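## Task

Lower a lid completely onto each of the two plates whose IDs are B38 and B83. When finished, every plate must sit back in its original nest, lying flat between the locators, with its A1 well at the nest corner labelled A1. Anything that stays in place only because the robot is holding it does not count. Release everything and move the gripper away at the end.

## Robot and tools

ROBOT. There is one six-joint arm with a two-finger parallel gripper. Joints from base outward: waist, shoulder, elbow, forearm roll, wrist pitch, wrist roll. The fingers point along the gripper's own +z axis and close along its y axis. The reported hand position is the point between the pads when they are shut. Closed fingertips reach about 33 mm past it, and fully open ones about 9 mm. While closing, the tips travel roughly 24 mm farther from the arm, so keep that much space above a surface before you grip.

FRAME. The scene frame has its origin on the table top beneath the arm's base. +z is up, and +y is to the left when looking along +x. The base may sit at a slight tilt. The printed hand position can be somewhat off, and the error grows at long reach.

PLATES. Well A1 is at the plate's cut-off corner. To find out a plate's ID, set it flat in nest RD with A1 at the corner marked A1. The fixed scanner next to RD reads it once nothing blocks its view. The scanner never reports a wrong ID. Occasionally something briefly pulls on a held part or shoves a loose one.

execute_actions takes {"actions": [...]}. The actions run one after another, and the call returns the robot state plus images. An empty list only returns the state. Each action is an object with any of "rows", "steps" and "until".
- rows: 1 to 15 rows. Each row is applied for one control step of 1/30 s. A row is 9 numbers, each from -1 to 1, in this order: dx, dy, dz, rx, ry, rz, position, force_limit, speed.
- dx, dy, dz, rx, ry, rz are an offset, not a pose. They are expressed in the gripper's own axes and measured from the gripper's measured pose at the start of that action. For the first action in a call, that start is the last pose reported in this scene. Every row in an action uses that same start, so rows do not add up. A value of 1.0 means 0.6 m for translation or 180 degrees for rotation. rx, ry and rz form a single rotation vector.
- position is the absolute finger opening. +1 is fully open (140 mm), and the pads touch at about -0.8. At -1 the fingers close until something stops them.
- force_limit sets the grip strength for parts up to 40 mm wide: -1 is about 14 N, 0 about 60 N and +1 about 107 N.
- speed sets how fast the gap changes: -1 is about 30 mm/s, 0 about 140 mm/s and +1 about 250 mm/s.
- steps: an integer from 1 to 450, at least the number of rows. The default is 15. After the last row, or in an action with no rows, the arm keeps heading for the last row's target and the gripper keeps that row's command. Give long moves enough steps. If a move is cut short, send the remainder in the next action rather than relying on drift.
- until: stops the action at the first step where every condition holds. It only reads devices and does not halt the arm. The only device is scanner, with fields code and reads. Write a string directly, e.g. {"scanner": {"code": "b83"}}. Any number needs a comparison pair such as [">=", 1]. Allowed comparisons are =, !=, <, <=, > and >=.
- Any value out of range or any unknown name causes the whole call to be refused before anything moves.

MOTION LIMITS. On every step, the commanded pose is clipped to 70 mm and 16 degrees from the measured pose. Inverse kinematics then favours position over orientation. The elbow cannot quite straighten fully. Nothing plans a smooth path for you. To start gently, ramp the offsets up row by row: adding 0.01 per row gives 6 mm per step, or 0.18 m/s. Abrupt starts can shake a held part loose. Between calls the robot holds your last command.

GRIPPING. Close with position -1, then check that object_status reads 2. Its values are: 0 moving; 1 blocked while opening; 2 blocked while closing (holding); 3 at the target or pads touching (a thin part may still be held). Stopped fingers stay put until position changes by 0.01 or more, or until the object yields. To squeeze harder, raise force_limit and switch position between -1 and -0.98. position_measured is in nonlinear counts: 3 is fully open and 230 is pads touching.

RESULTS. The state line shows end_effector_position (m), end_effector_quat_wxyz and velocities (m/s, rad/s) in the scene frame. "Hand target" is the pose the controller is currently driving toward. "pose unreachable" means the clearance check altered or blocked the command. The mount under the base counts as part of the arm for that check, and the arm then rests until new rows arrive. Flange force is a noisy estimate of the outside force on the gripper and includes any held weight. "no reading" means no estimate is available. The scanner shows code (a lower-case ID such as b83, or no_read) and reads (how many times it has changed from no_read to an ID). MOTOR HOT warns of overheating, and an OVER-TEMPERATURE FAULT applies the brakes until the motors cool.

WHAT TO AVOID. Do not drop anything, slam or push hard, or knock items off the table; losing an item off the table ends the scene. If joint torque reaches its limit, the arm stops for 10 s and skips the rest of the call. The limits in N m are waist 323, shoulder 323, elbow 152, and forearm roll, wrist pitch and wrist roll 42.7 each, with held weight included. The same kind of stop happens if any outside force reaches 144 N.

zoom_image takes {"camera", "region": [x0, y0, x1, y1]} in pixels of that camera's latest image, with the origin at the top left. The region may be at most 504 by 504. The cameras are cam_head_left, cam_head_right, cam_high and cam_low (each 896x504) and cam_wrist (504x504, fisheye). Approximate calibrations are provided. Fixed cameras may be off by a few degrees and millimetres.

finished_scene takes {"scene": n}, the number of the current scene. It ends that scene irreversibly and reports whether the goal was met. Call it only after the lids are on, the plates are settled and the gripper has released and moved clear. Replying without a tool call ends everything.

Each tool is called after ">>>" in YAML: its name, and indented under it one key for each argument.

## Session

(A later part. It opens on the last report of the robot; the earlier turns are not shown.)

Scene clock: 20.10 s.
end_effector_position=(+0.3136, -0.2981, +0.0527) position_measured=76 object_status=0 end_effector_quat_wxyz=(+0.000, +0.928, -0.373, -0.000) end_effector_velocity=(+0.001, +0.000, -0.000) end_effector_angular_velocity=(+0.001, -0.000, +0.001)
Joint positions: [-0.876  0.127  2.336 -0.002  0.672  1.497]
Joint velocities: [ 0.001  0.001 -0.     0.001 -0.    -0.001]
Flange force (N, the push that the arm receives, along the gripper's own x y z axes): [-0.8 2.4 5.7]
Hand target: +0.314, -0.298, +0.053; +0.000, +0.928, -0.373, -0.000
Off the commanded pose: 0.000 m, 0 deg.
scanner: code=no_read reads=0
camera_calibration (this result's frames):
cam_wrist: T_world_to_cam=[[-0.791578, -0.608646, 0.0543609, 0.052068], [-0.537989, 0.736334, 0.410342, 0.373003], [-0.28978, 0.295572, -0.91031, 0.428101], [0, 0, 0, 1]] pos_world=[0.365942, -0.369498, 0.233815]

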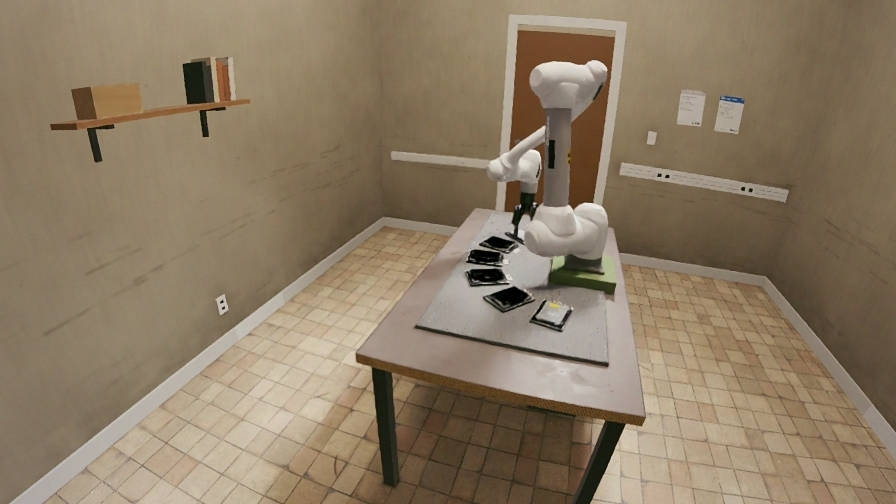

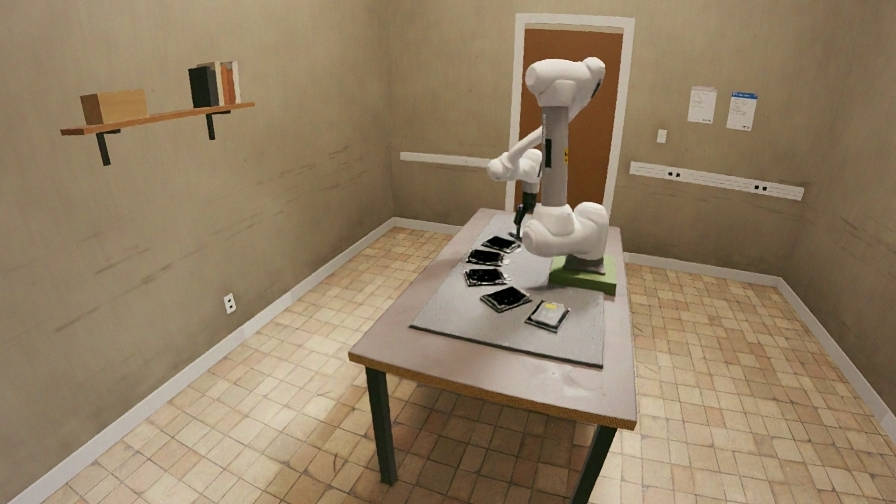

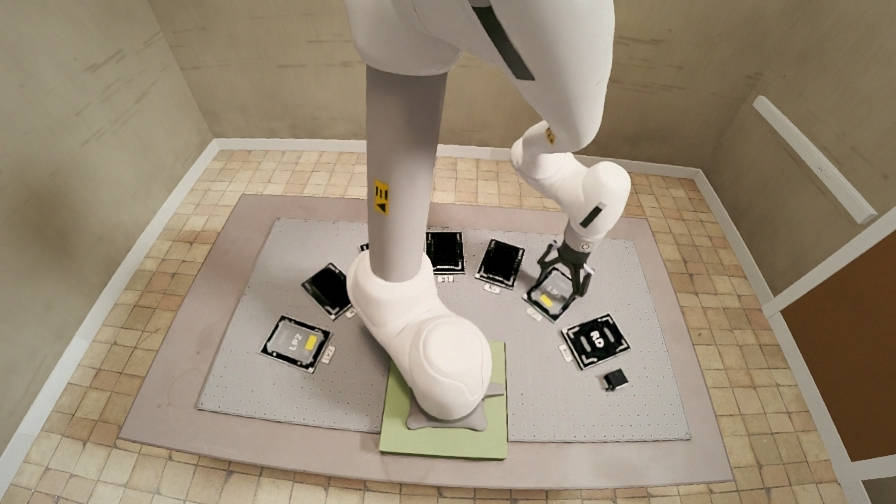

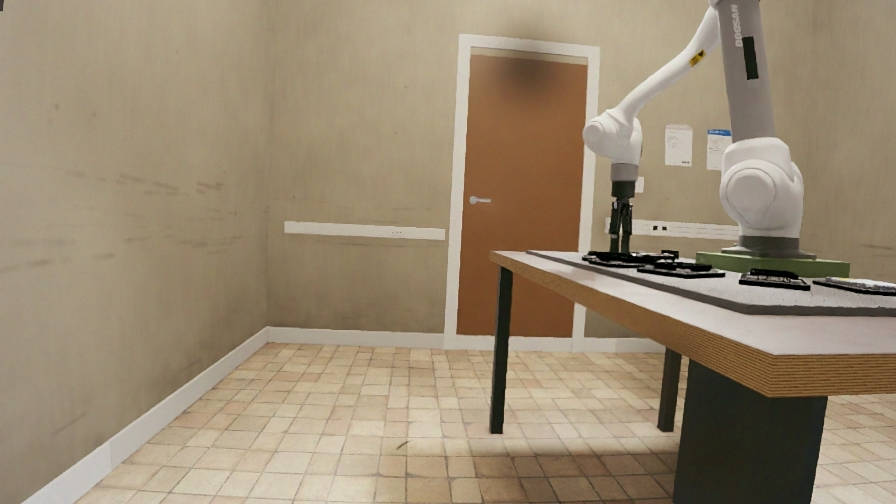

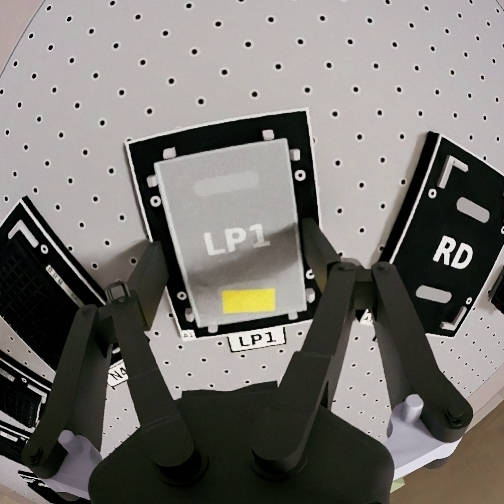

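>>> execute_actions:
  actions: []

Scene clock: 20.37 s.
end_effector_position=(+0.3134, -0.2984, +0.0529) position_measured=104 object_status=0 end_effector_quat_wxyz=(+0.000, +0.928, -0.373, -0.000) end_effector_velocity=(+0.002, +0.001, +0.000) end_effector_angular_velocity=(+0.004, -0.006, -0.009)
Joint positions: [-0.876  0.127  2.336 -0.002  0.672  1.497]
Joint velocities: [-0.    -0.    -0.     0.011 -0.     0.001]
Flange force (N, the push that the arm receives, along the gripper's own x y z axes): [-16.0 100.3 -65.4]
Hand target: +0.314, -0.298, +0.053; +0.000, +0.928, -0.373, -0.000
Off the commanded pose: 0.000 m, 0 deg.
scanner: code=no_read reads=0
camera_calibration (this result's frames):
cam_wrist: T_world_to_cam=[[-0.791369, -0.608867, 0.0549193, 0.0515485], [-0.538053, 0.736334, 0.410258, 0.373063], [-0.290232, 0.295116, -0.910314, 0.42824], [0, 0, 0, 1]] pos_world=[0.365811, -0.369693, 0.23395]

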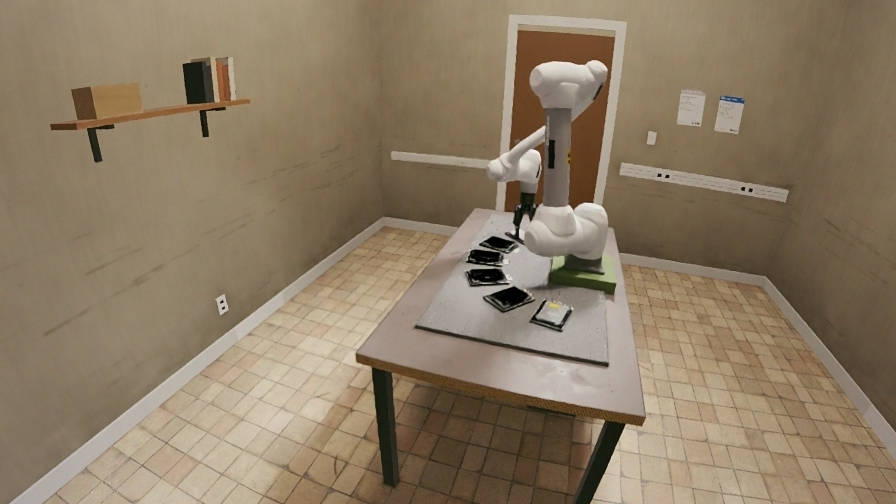

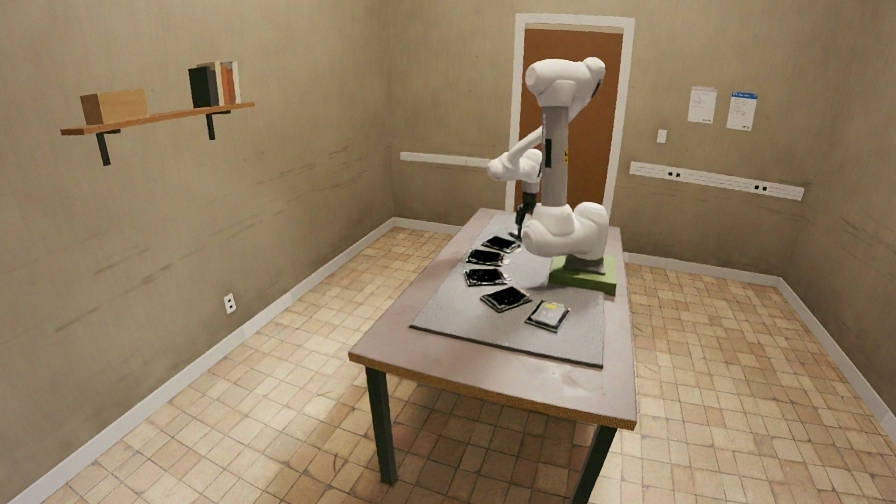

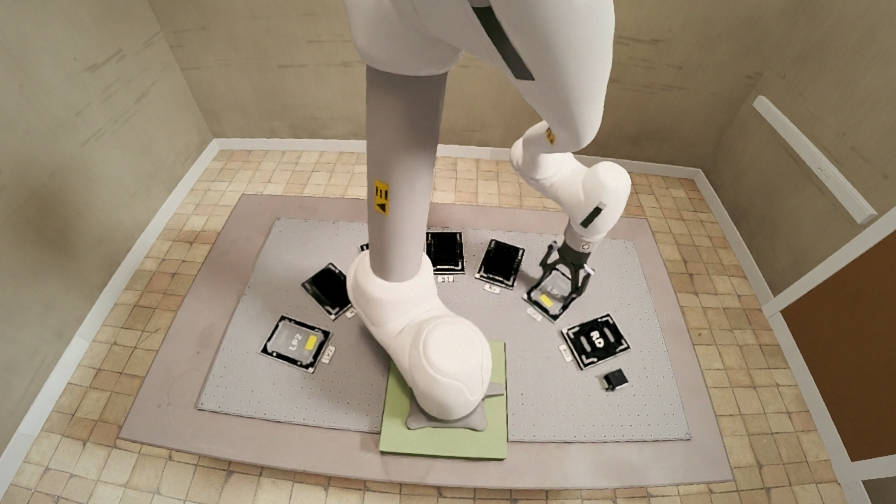

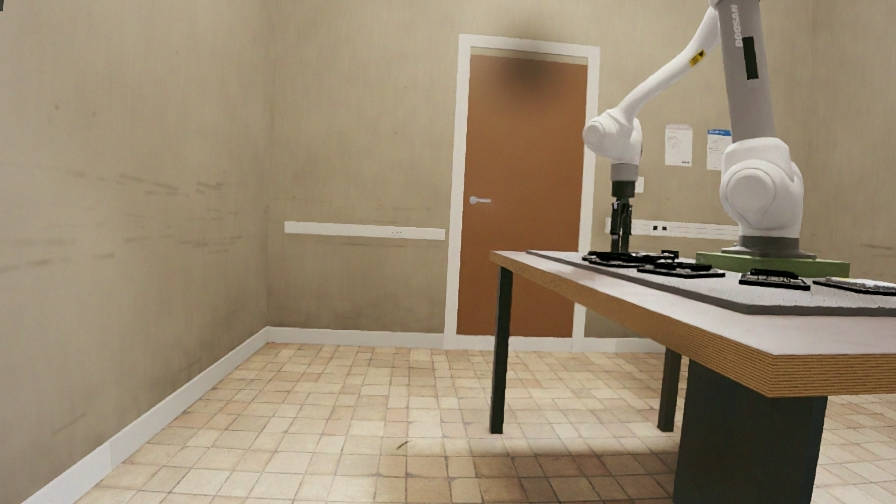

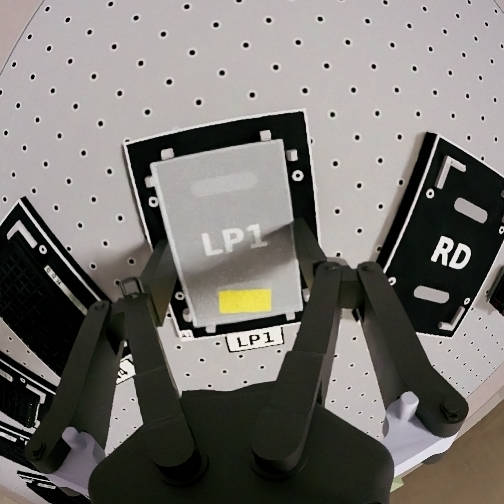

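>>> execute_actions:
  actions:
    - {"rows": [[0, 0.002, -0.0006, 0, 0, 0, -1, 0, -0.4]], "steps": 1}

Scene clock: 20.50 s.
end_effector_position=(+0.3135, -0.2984, +0.0529) position_measured=104 object_status=2 end_effector_quat_wxyz=(+0.000, +0.928, -0.373, -0.000) end_effector_velocity=(-0.006, -0.005, +0.002) end_effector_angular_velocity=(+0.000, +0.001, +0.004)
Joint positions: [-0.877  0.127  2.336 -0.002  0.673  1.496]
Joint velocities: [-0.017 -0.005 -0.    -0.     0.006 -0.021]
Flange force (N, the push that the arm receives, along the gripper's own x y z axes): [-18.1 114.1 -67.7]
Hand target: +0.313, -0.299, +0.053; +0.000, +0.928, -0.373, -0.000
Off the commanded pose: 0.001 m, 0 deg.
scanner: code=no_read reads=0
camera_calibration (this result's frames):
cam_wrist: T_world_to_cam=[[-0.791657, -0.608535, 0.0544438, 0.0518522], [-0.537879, 0.736446, 0.410285, 0.373027], [-0.289768, 0.295521, -0.910331, 0.428255], [0, 0, 0, 1]] pos_world=[0.365787, -0.369719, 0.233983]

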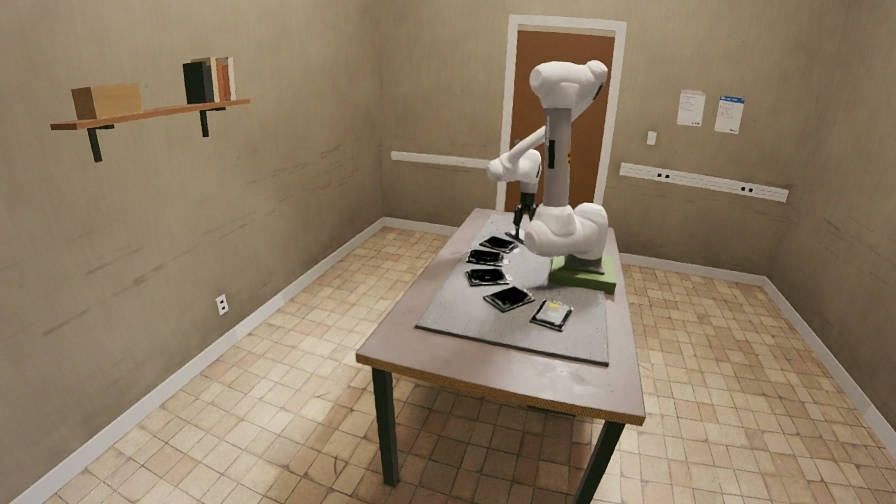

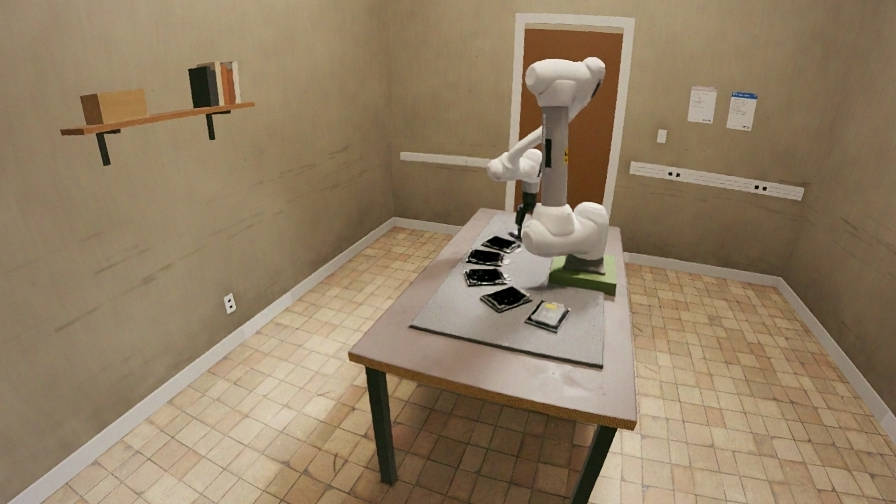

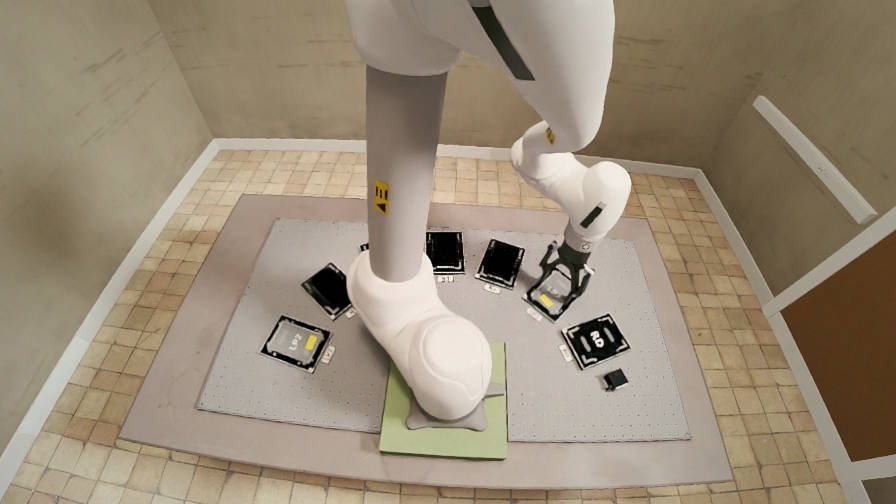

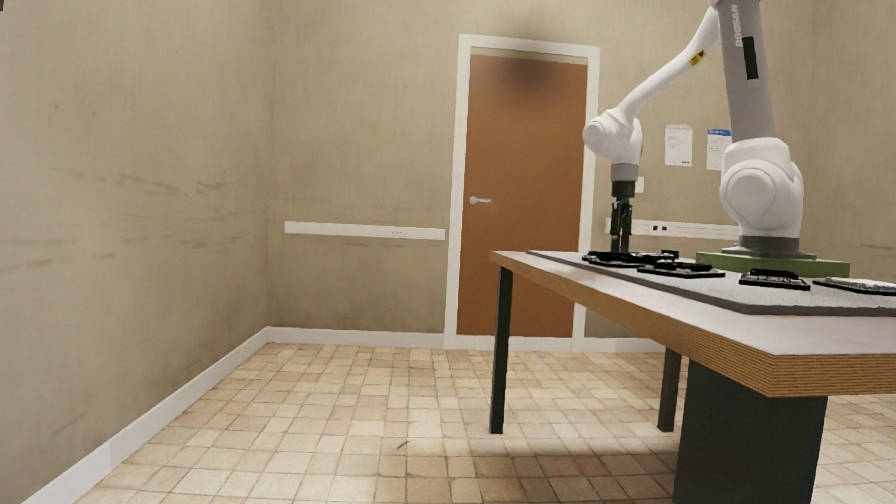

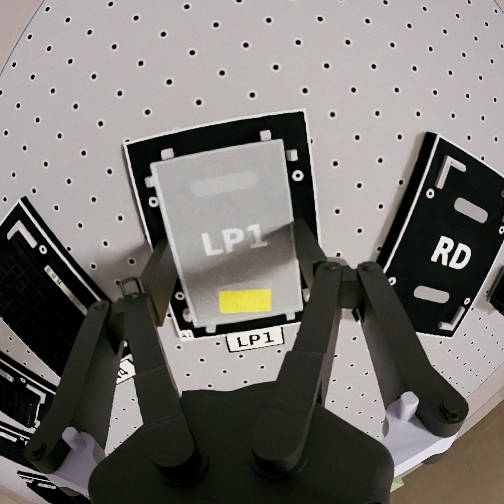

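>>> execute_actions:
  actions: []

Scene clock: 20.53 s.
end_effector_position=(+0.3132, -0.2986, +0.0530) position_measured=104 object_status=2 end_effector_quat_wxyz=(+0.000, +0.928, -0.373, -0.000) end_effector_velocity=(-0.007, -0.006, +0.002) end_effector_angular_velocity=(+0.003, -0.001, -0.003)
Joint positions: [-0.877  0.127  2.336 -0.002  0.673  1.496]
Joint velocities: [-0.023 -0.004 -0.     0.004  0.006 -0.023]
Flange force (N, the push that the arm receives, along the gripper's own x y z axes): [-13.9 100.4 -57.3]
Hand target: +0.313, -0.299, +0.053; +0.000, +0.928, -0.373, -0.000
Off the commanded pose: 0.001 m, 0 deg.
scanner: code=no_read reads=0
camera_calibration (this result's frames):
cam_wrist: T_world_to_cam=[[-0.791632, -0.608569, 0.0544326, 0.0514793], [-0.5379, 0.736406, 0.410329, 0.373015], [-0.289798, 0.29555, -0.910312, 0.428342], [0, 0, 0, 1]] pos_world=[0.36553, -0.369958, 0.234064]

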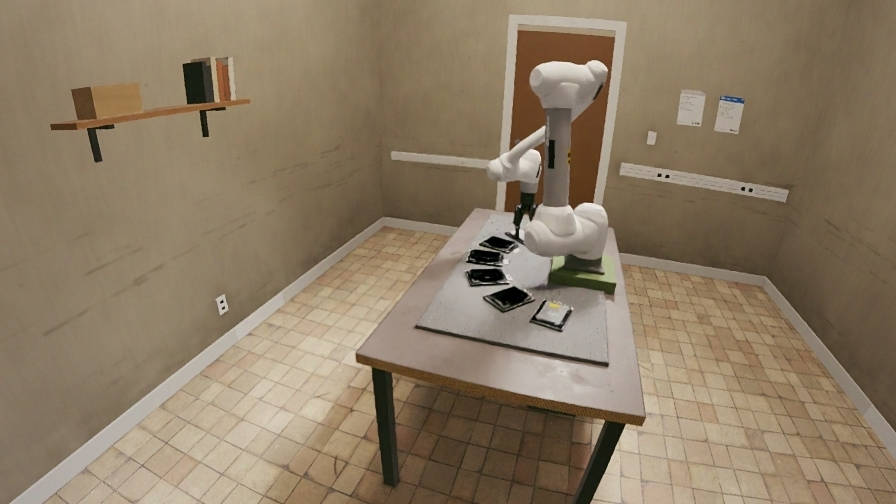

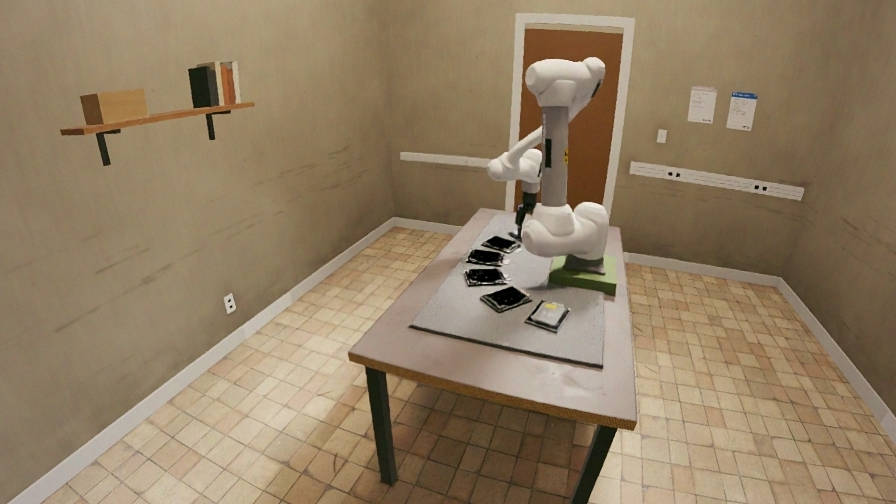

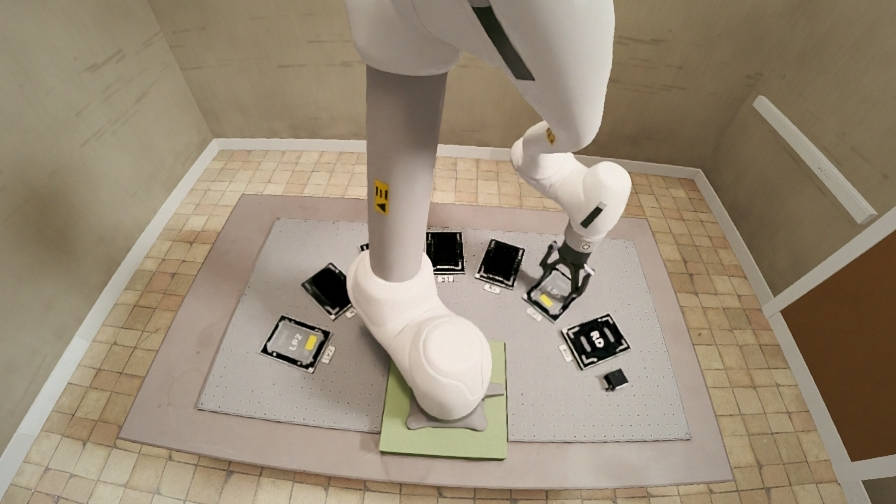

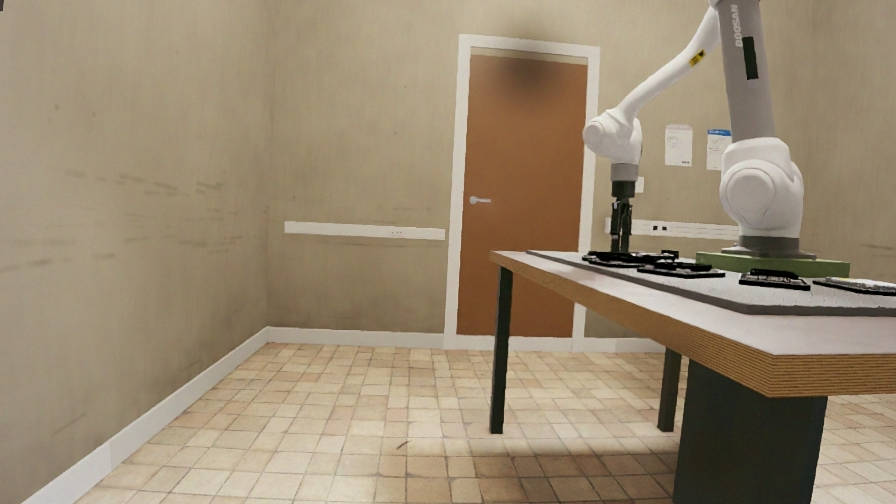

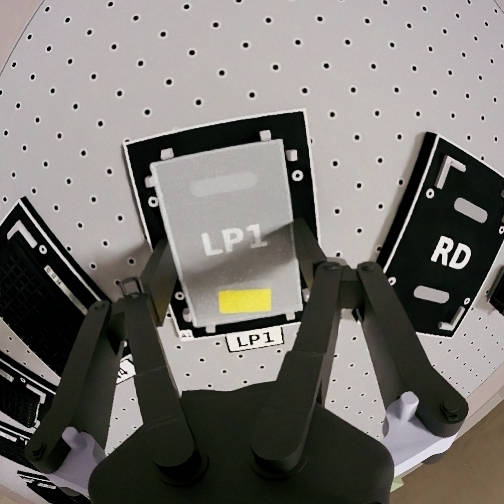

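>>> execute_actions:
  actions: []

Scene clock: 21.00 s.
end_effector_position=(+0.3126, -0.2992, +0.0532) position_measured=105 object_status=2 end_effector_quat_wxyz=(+0.000, +0.928, -0.373, -0.000) end_effector_velocity=(-0.000, -0.001, +0.000) end_effector_angular_velocity=(-0.001, -0.000, -0.002)
Joint positions: [-0.879  0.127  2.336 -0.002  0.673  1.494]
Joint velocities: [-0.001 -0.    -0.    -0.001 -0.     0.001]
Flange force (N, the push that the arm receives, along the gripper's own x y z axes): [-6.1 45.3 -36.9]
Hand target: +0.313, -0.299, +0.053; +0.000, +0.928, -0.373, -0.000
Off the commanded pose: 0.000 m, 0 deg.
scanner: code=no_read reads=0
camera_calibration (this result's frames):
cam_wrist: T_world_to_cam=[[-0.791378, -0.608857, 0.0549052, 0.0503897], [-0.538032, 0.736321, 0.410308, 0.373073], [-0.290247, 0.295168, -0.910293, 0.428574], [0, 0, 0, 1]] pos_world=[0.364995, -0.370523, 0.234286]

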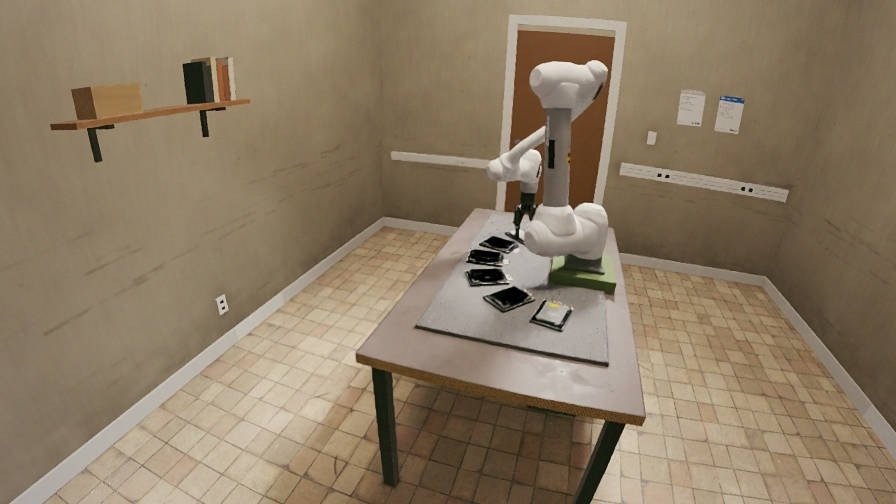

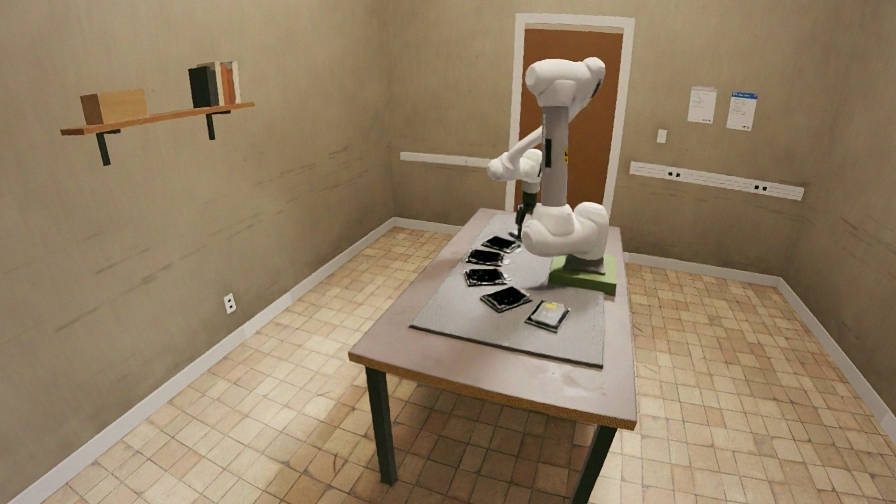

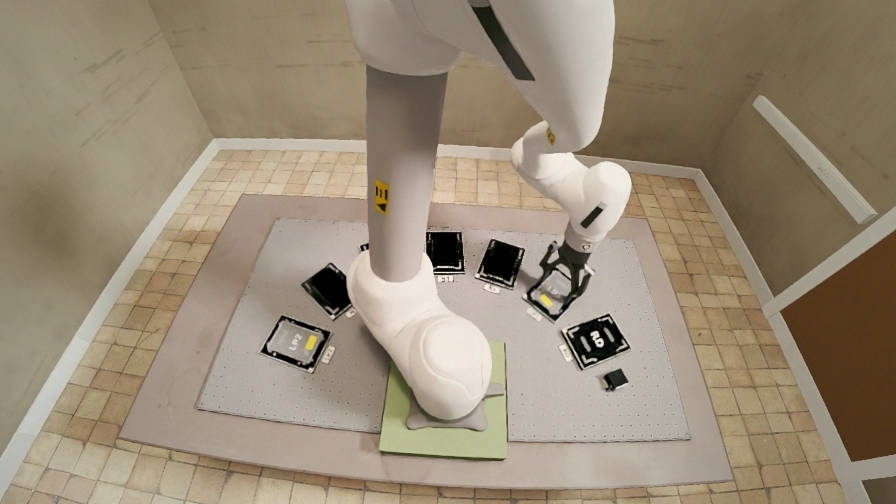

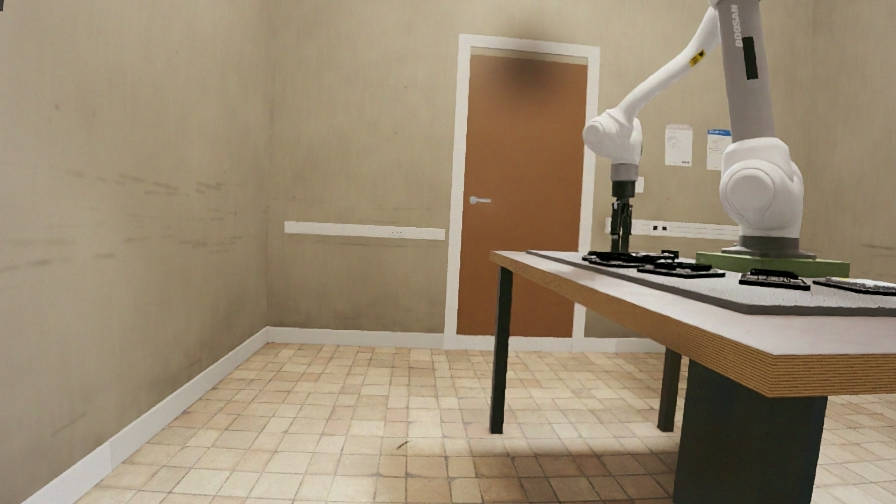

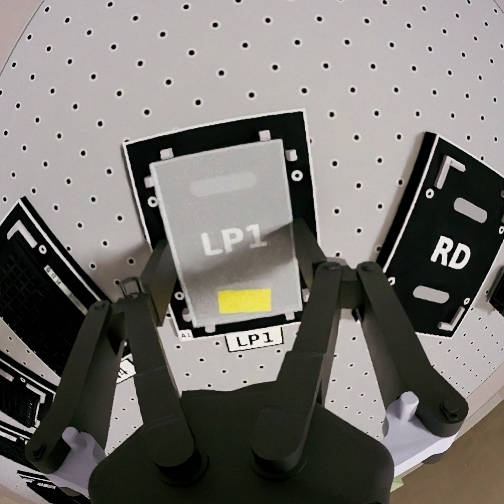

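>>> execute_actions:
  actions:
    - {"rows": [[0, 0.0017, -0.0006, 0, 0, 0, -1, 0, -0.4]], "steps": 1}

>>> zoom_image:
  camera: "cam_wrist"
  region: [120, 100, 340, 230]

>>> zoom_image:
  camera: "cam_wrist"
  region: [140, 230, 360, 350]

Scene clock: 21.60 s.
end_effector_position=(+0.3125, -0.2993, +0.0533) position_measured=105 object_status=2 end_effector_quat_wxyz=(+0.000, +0.928, -0.373, -0.000) end_effector_velocity=(-0.005, -0.005, +0.002) end_effector_angular_velocity=(+0.000, +0.000, +0.000)
Joint positions: [-0.879  0.126  2.336 -0.002  0.673  1.494]
Joint velocities: [-0.016 -0.004 -0.001  0.     0.006 -0.017]
Flange force (N, the push that the arm receives, along the gripper's own x y z axes): [-6.4 43.4 -35.7]
Hand target: +0.312, -0.300, +0.054; +0.000, +0.928, -0.373, -0.000
Off the commanded pose: 0.001 m, 0 deg.
scanner: code=no_read reads=0
camera_calibration (this result's frames):
cam_wrist: T_world_to_cam=[[-0.791369, -0.608864, 0.054948, 0.0502649], [-0.53804, 0.73634, 0.410264, 0.3731], [-0.290255, 0.295106, -0.91031, 0.428604], [0, 0, 0, 1]] pos_world=[0.364925, -0.370608, 0.234331]

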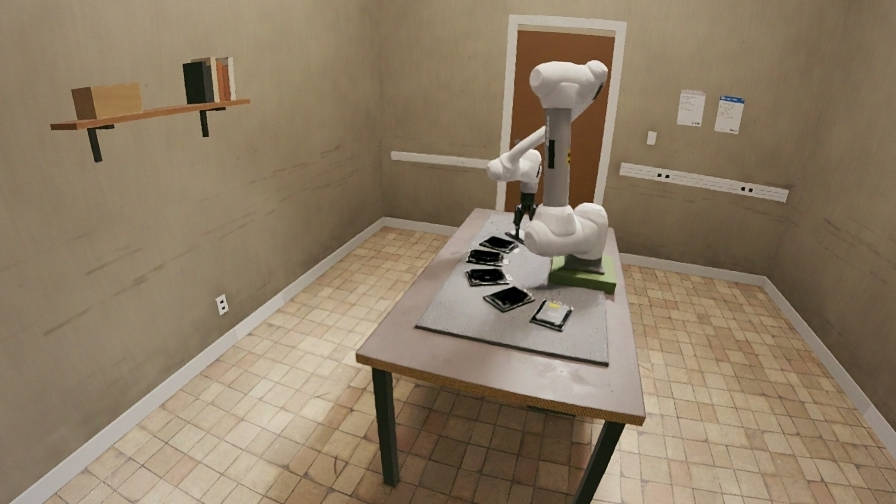

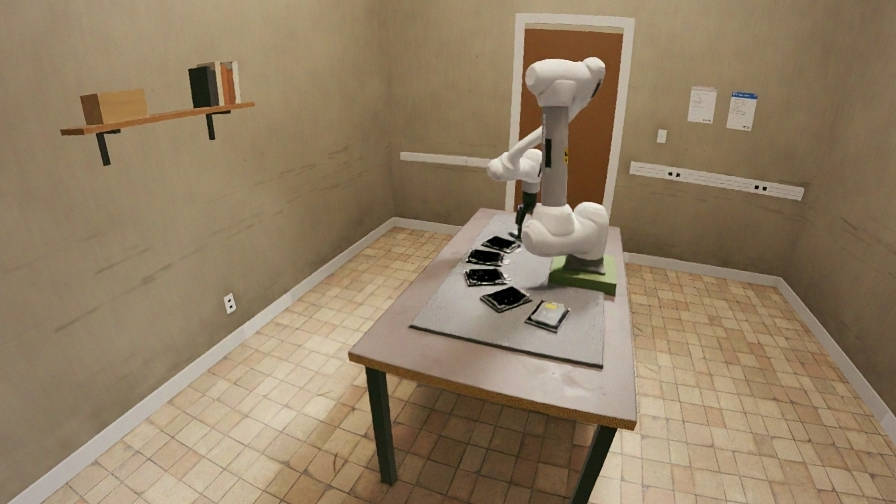

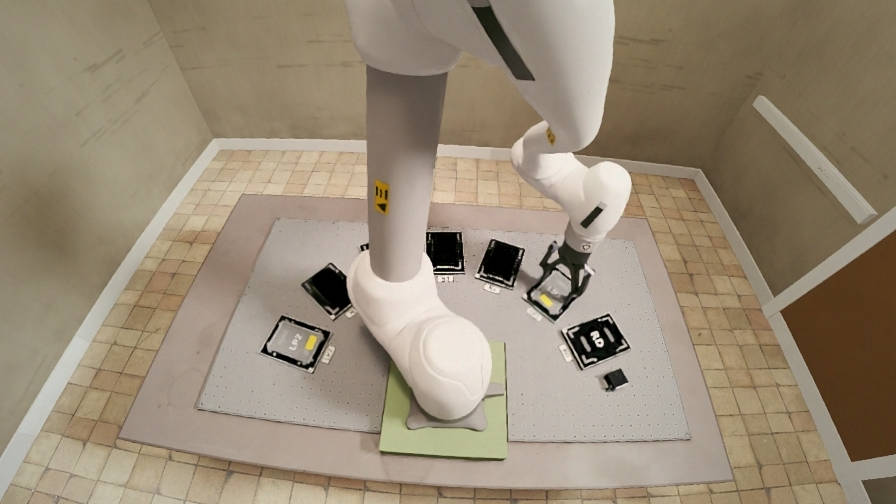

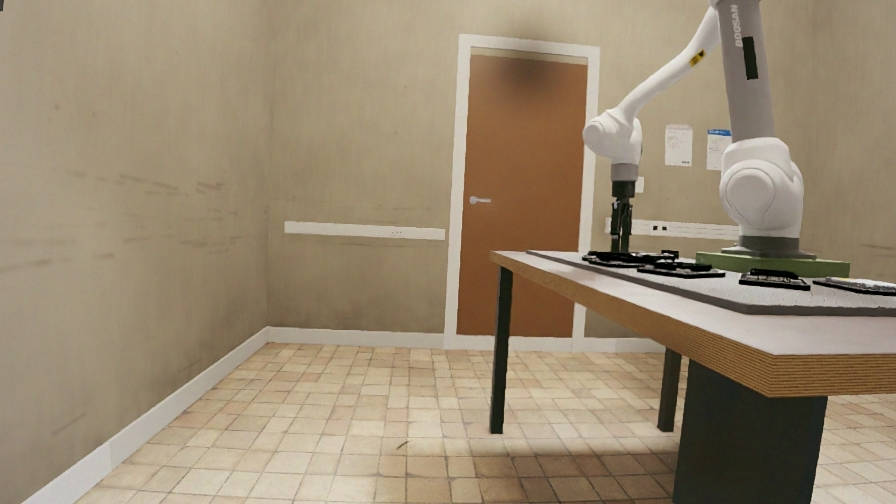

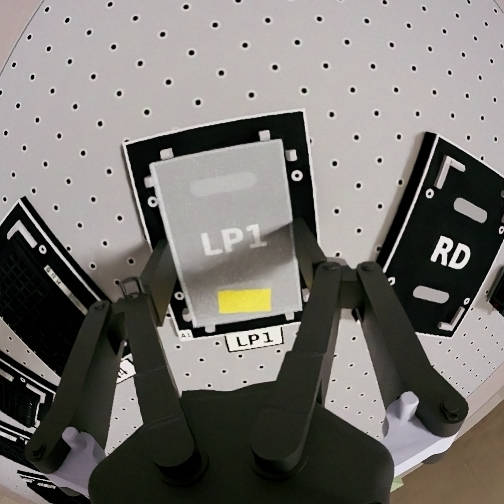

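Region (120, 100, 340, 230) of cam_wrist's 504x504 image, scaled by 2.291, with more detail than that image has; it fills the top 298 rows of this view, and the rest is white.

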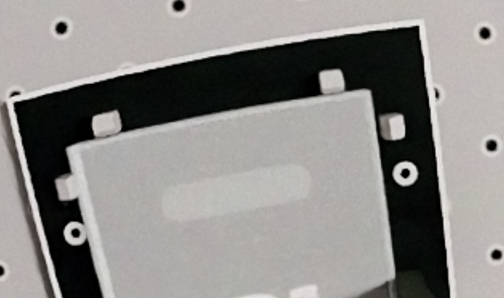

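Region (140, 230, 360, 350) of cam_wrist's 504x504 image, scaled by 2.291, with more detail than that image has; it fills the top 275 rows of this view, and the rest is white.

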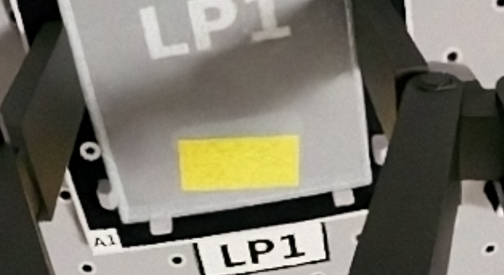

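>>> execute_actions:
  actions: []

>>> zoom_image:
  camera: "cam_wrist"
  region: [120, 100, 340, 230]

Scene clock: 22.23 s.
end_effector_position=(+0.3119, -0.3000, +0.0536) position_measured=105 object_status=2 end_effector_quat_wxyz=(+0.000, +0.928, -0.373, -0.000) end_effector_velocity=(-0.000, -0.000, +0.000) end_effector_angular_velocity=(-0.000, -0.000, -0.002)
Joint positions: [-0.881  0.126  2.336 -0.002  0.674  1.492]
Joint velocities: [-0.001 -0.    -0.     0.    -0.     0.002]
Flange force (N, the push that the arm receives, along the gripper's own x y z axes): [-1.2 -4.9 -21.9]
Hand target: +0.312, -0.300, +0.054; +0.000, +0.928, -0.373, -0.000
Off the commanded pose: 0.000 m, 0 deg.
scanner: code=no_read reads=0
camera_calibration (this result's frames):
cam_wrist: T_world_to_cam=[[-0.791447, -0.608773, 0.0548441, 0.0494464], [-0.537966, 0.736359, 0.410328, 0.373069], [-0.290181, 0.295248, -0.910288, 0.428908], [0, 0, 0, 1]] pos_world=[0.364294, -0.371246, 0.234637]

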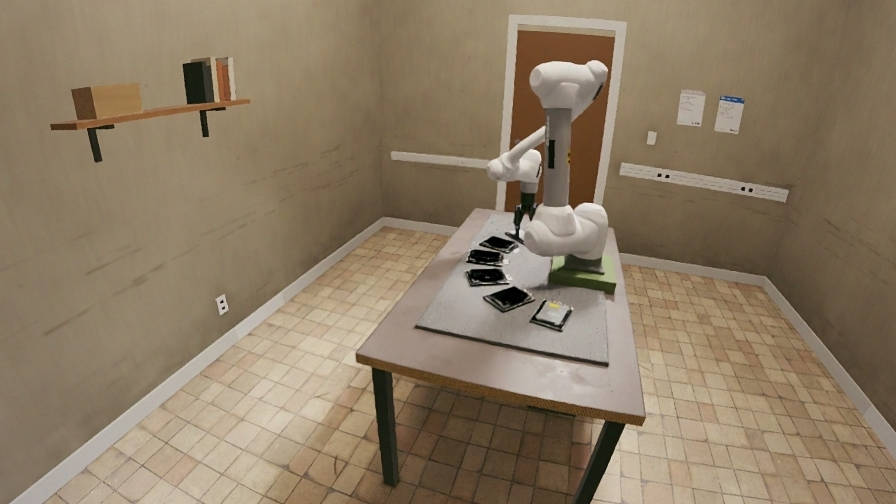

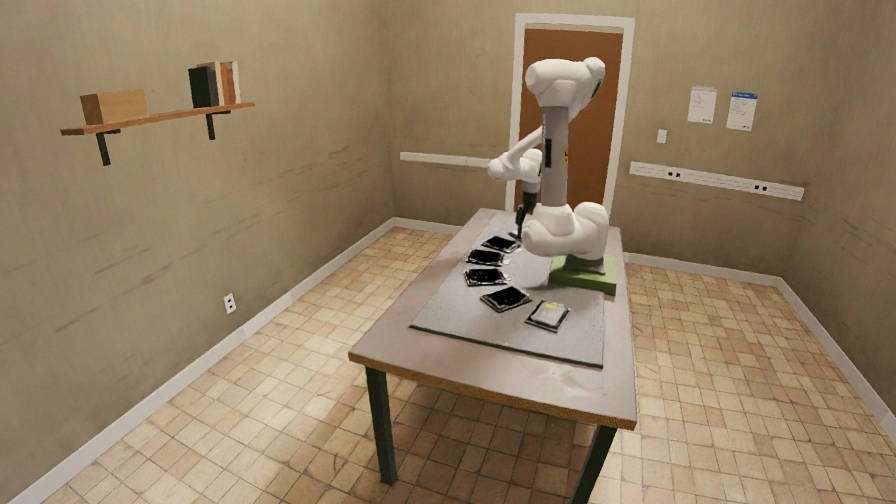

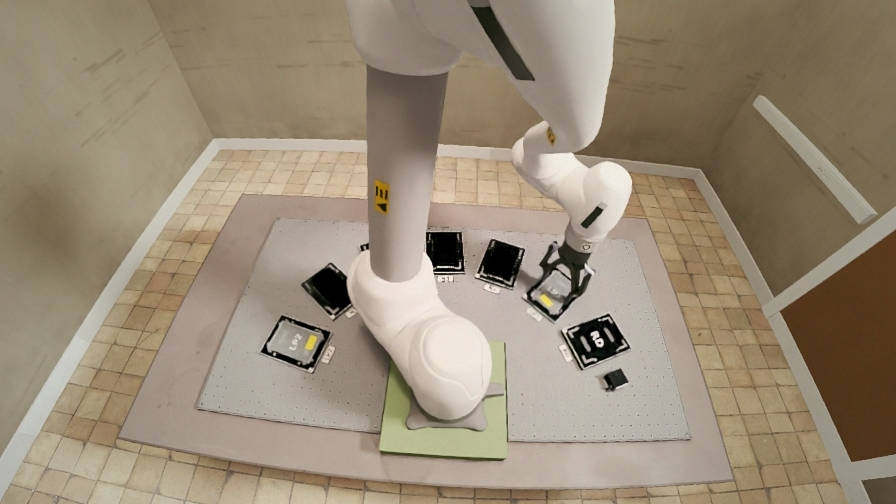

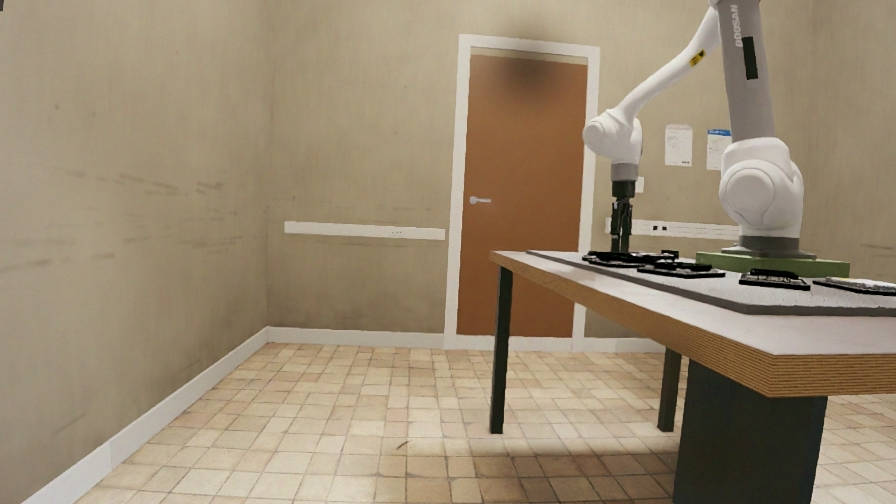

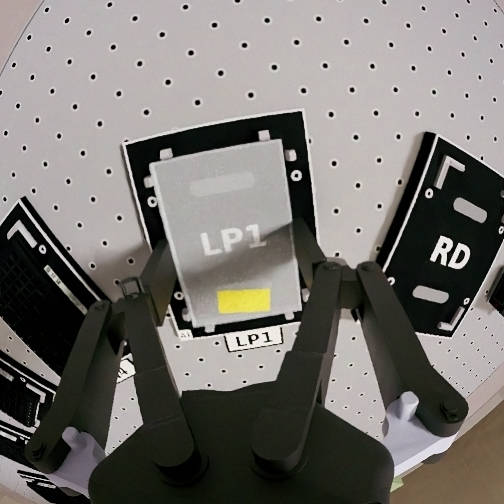

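Region (120, 100, 340, 230) of cam_wrist's 504x504 image, scaled by 2.291, with more detail than that image has; it fills the top 298 rows of this view, and the rest is white.

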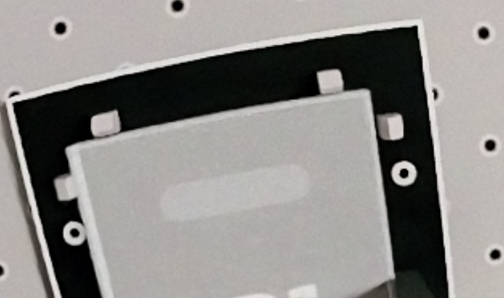

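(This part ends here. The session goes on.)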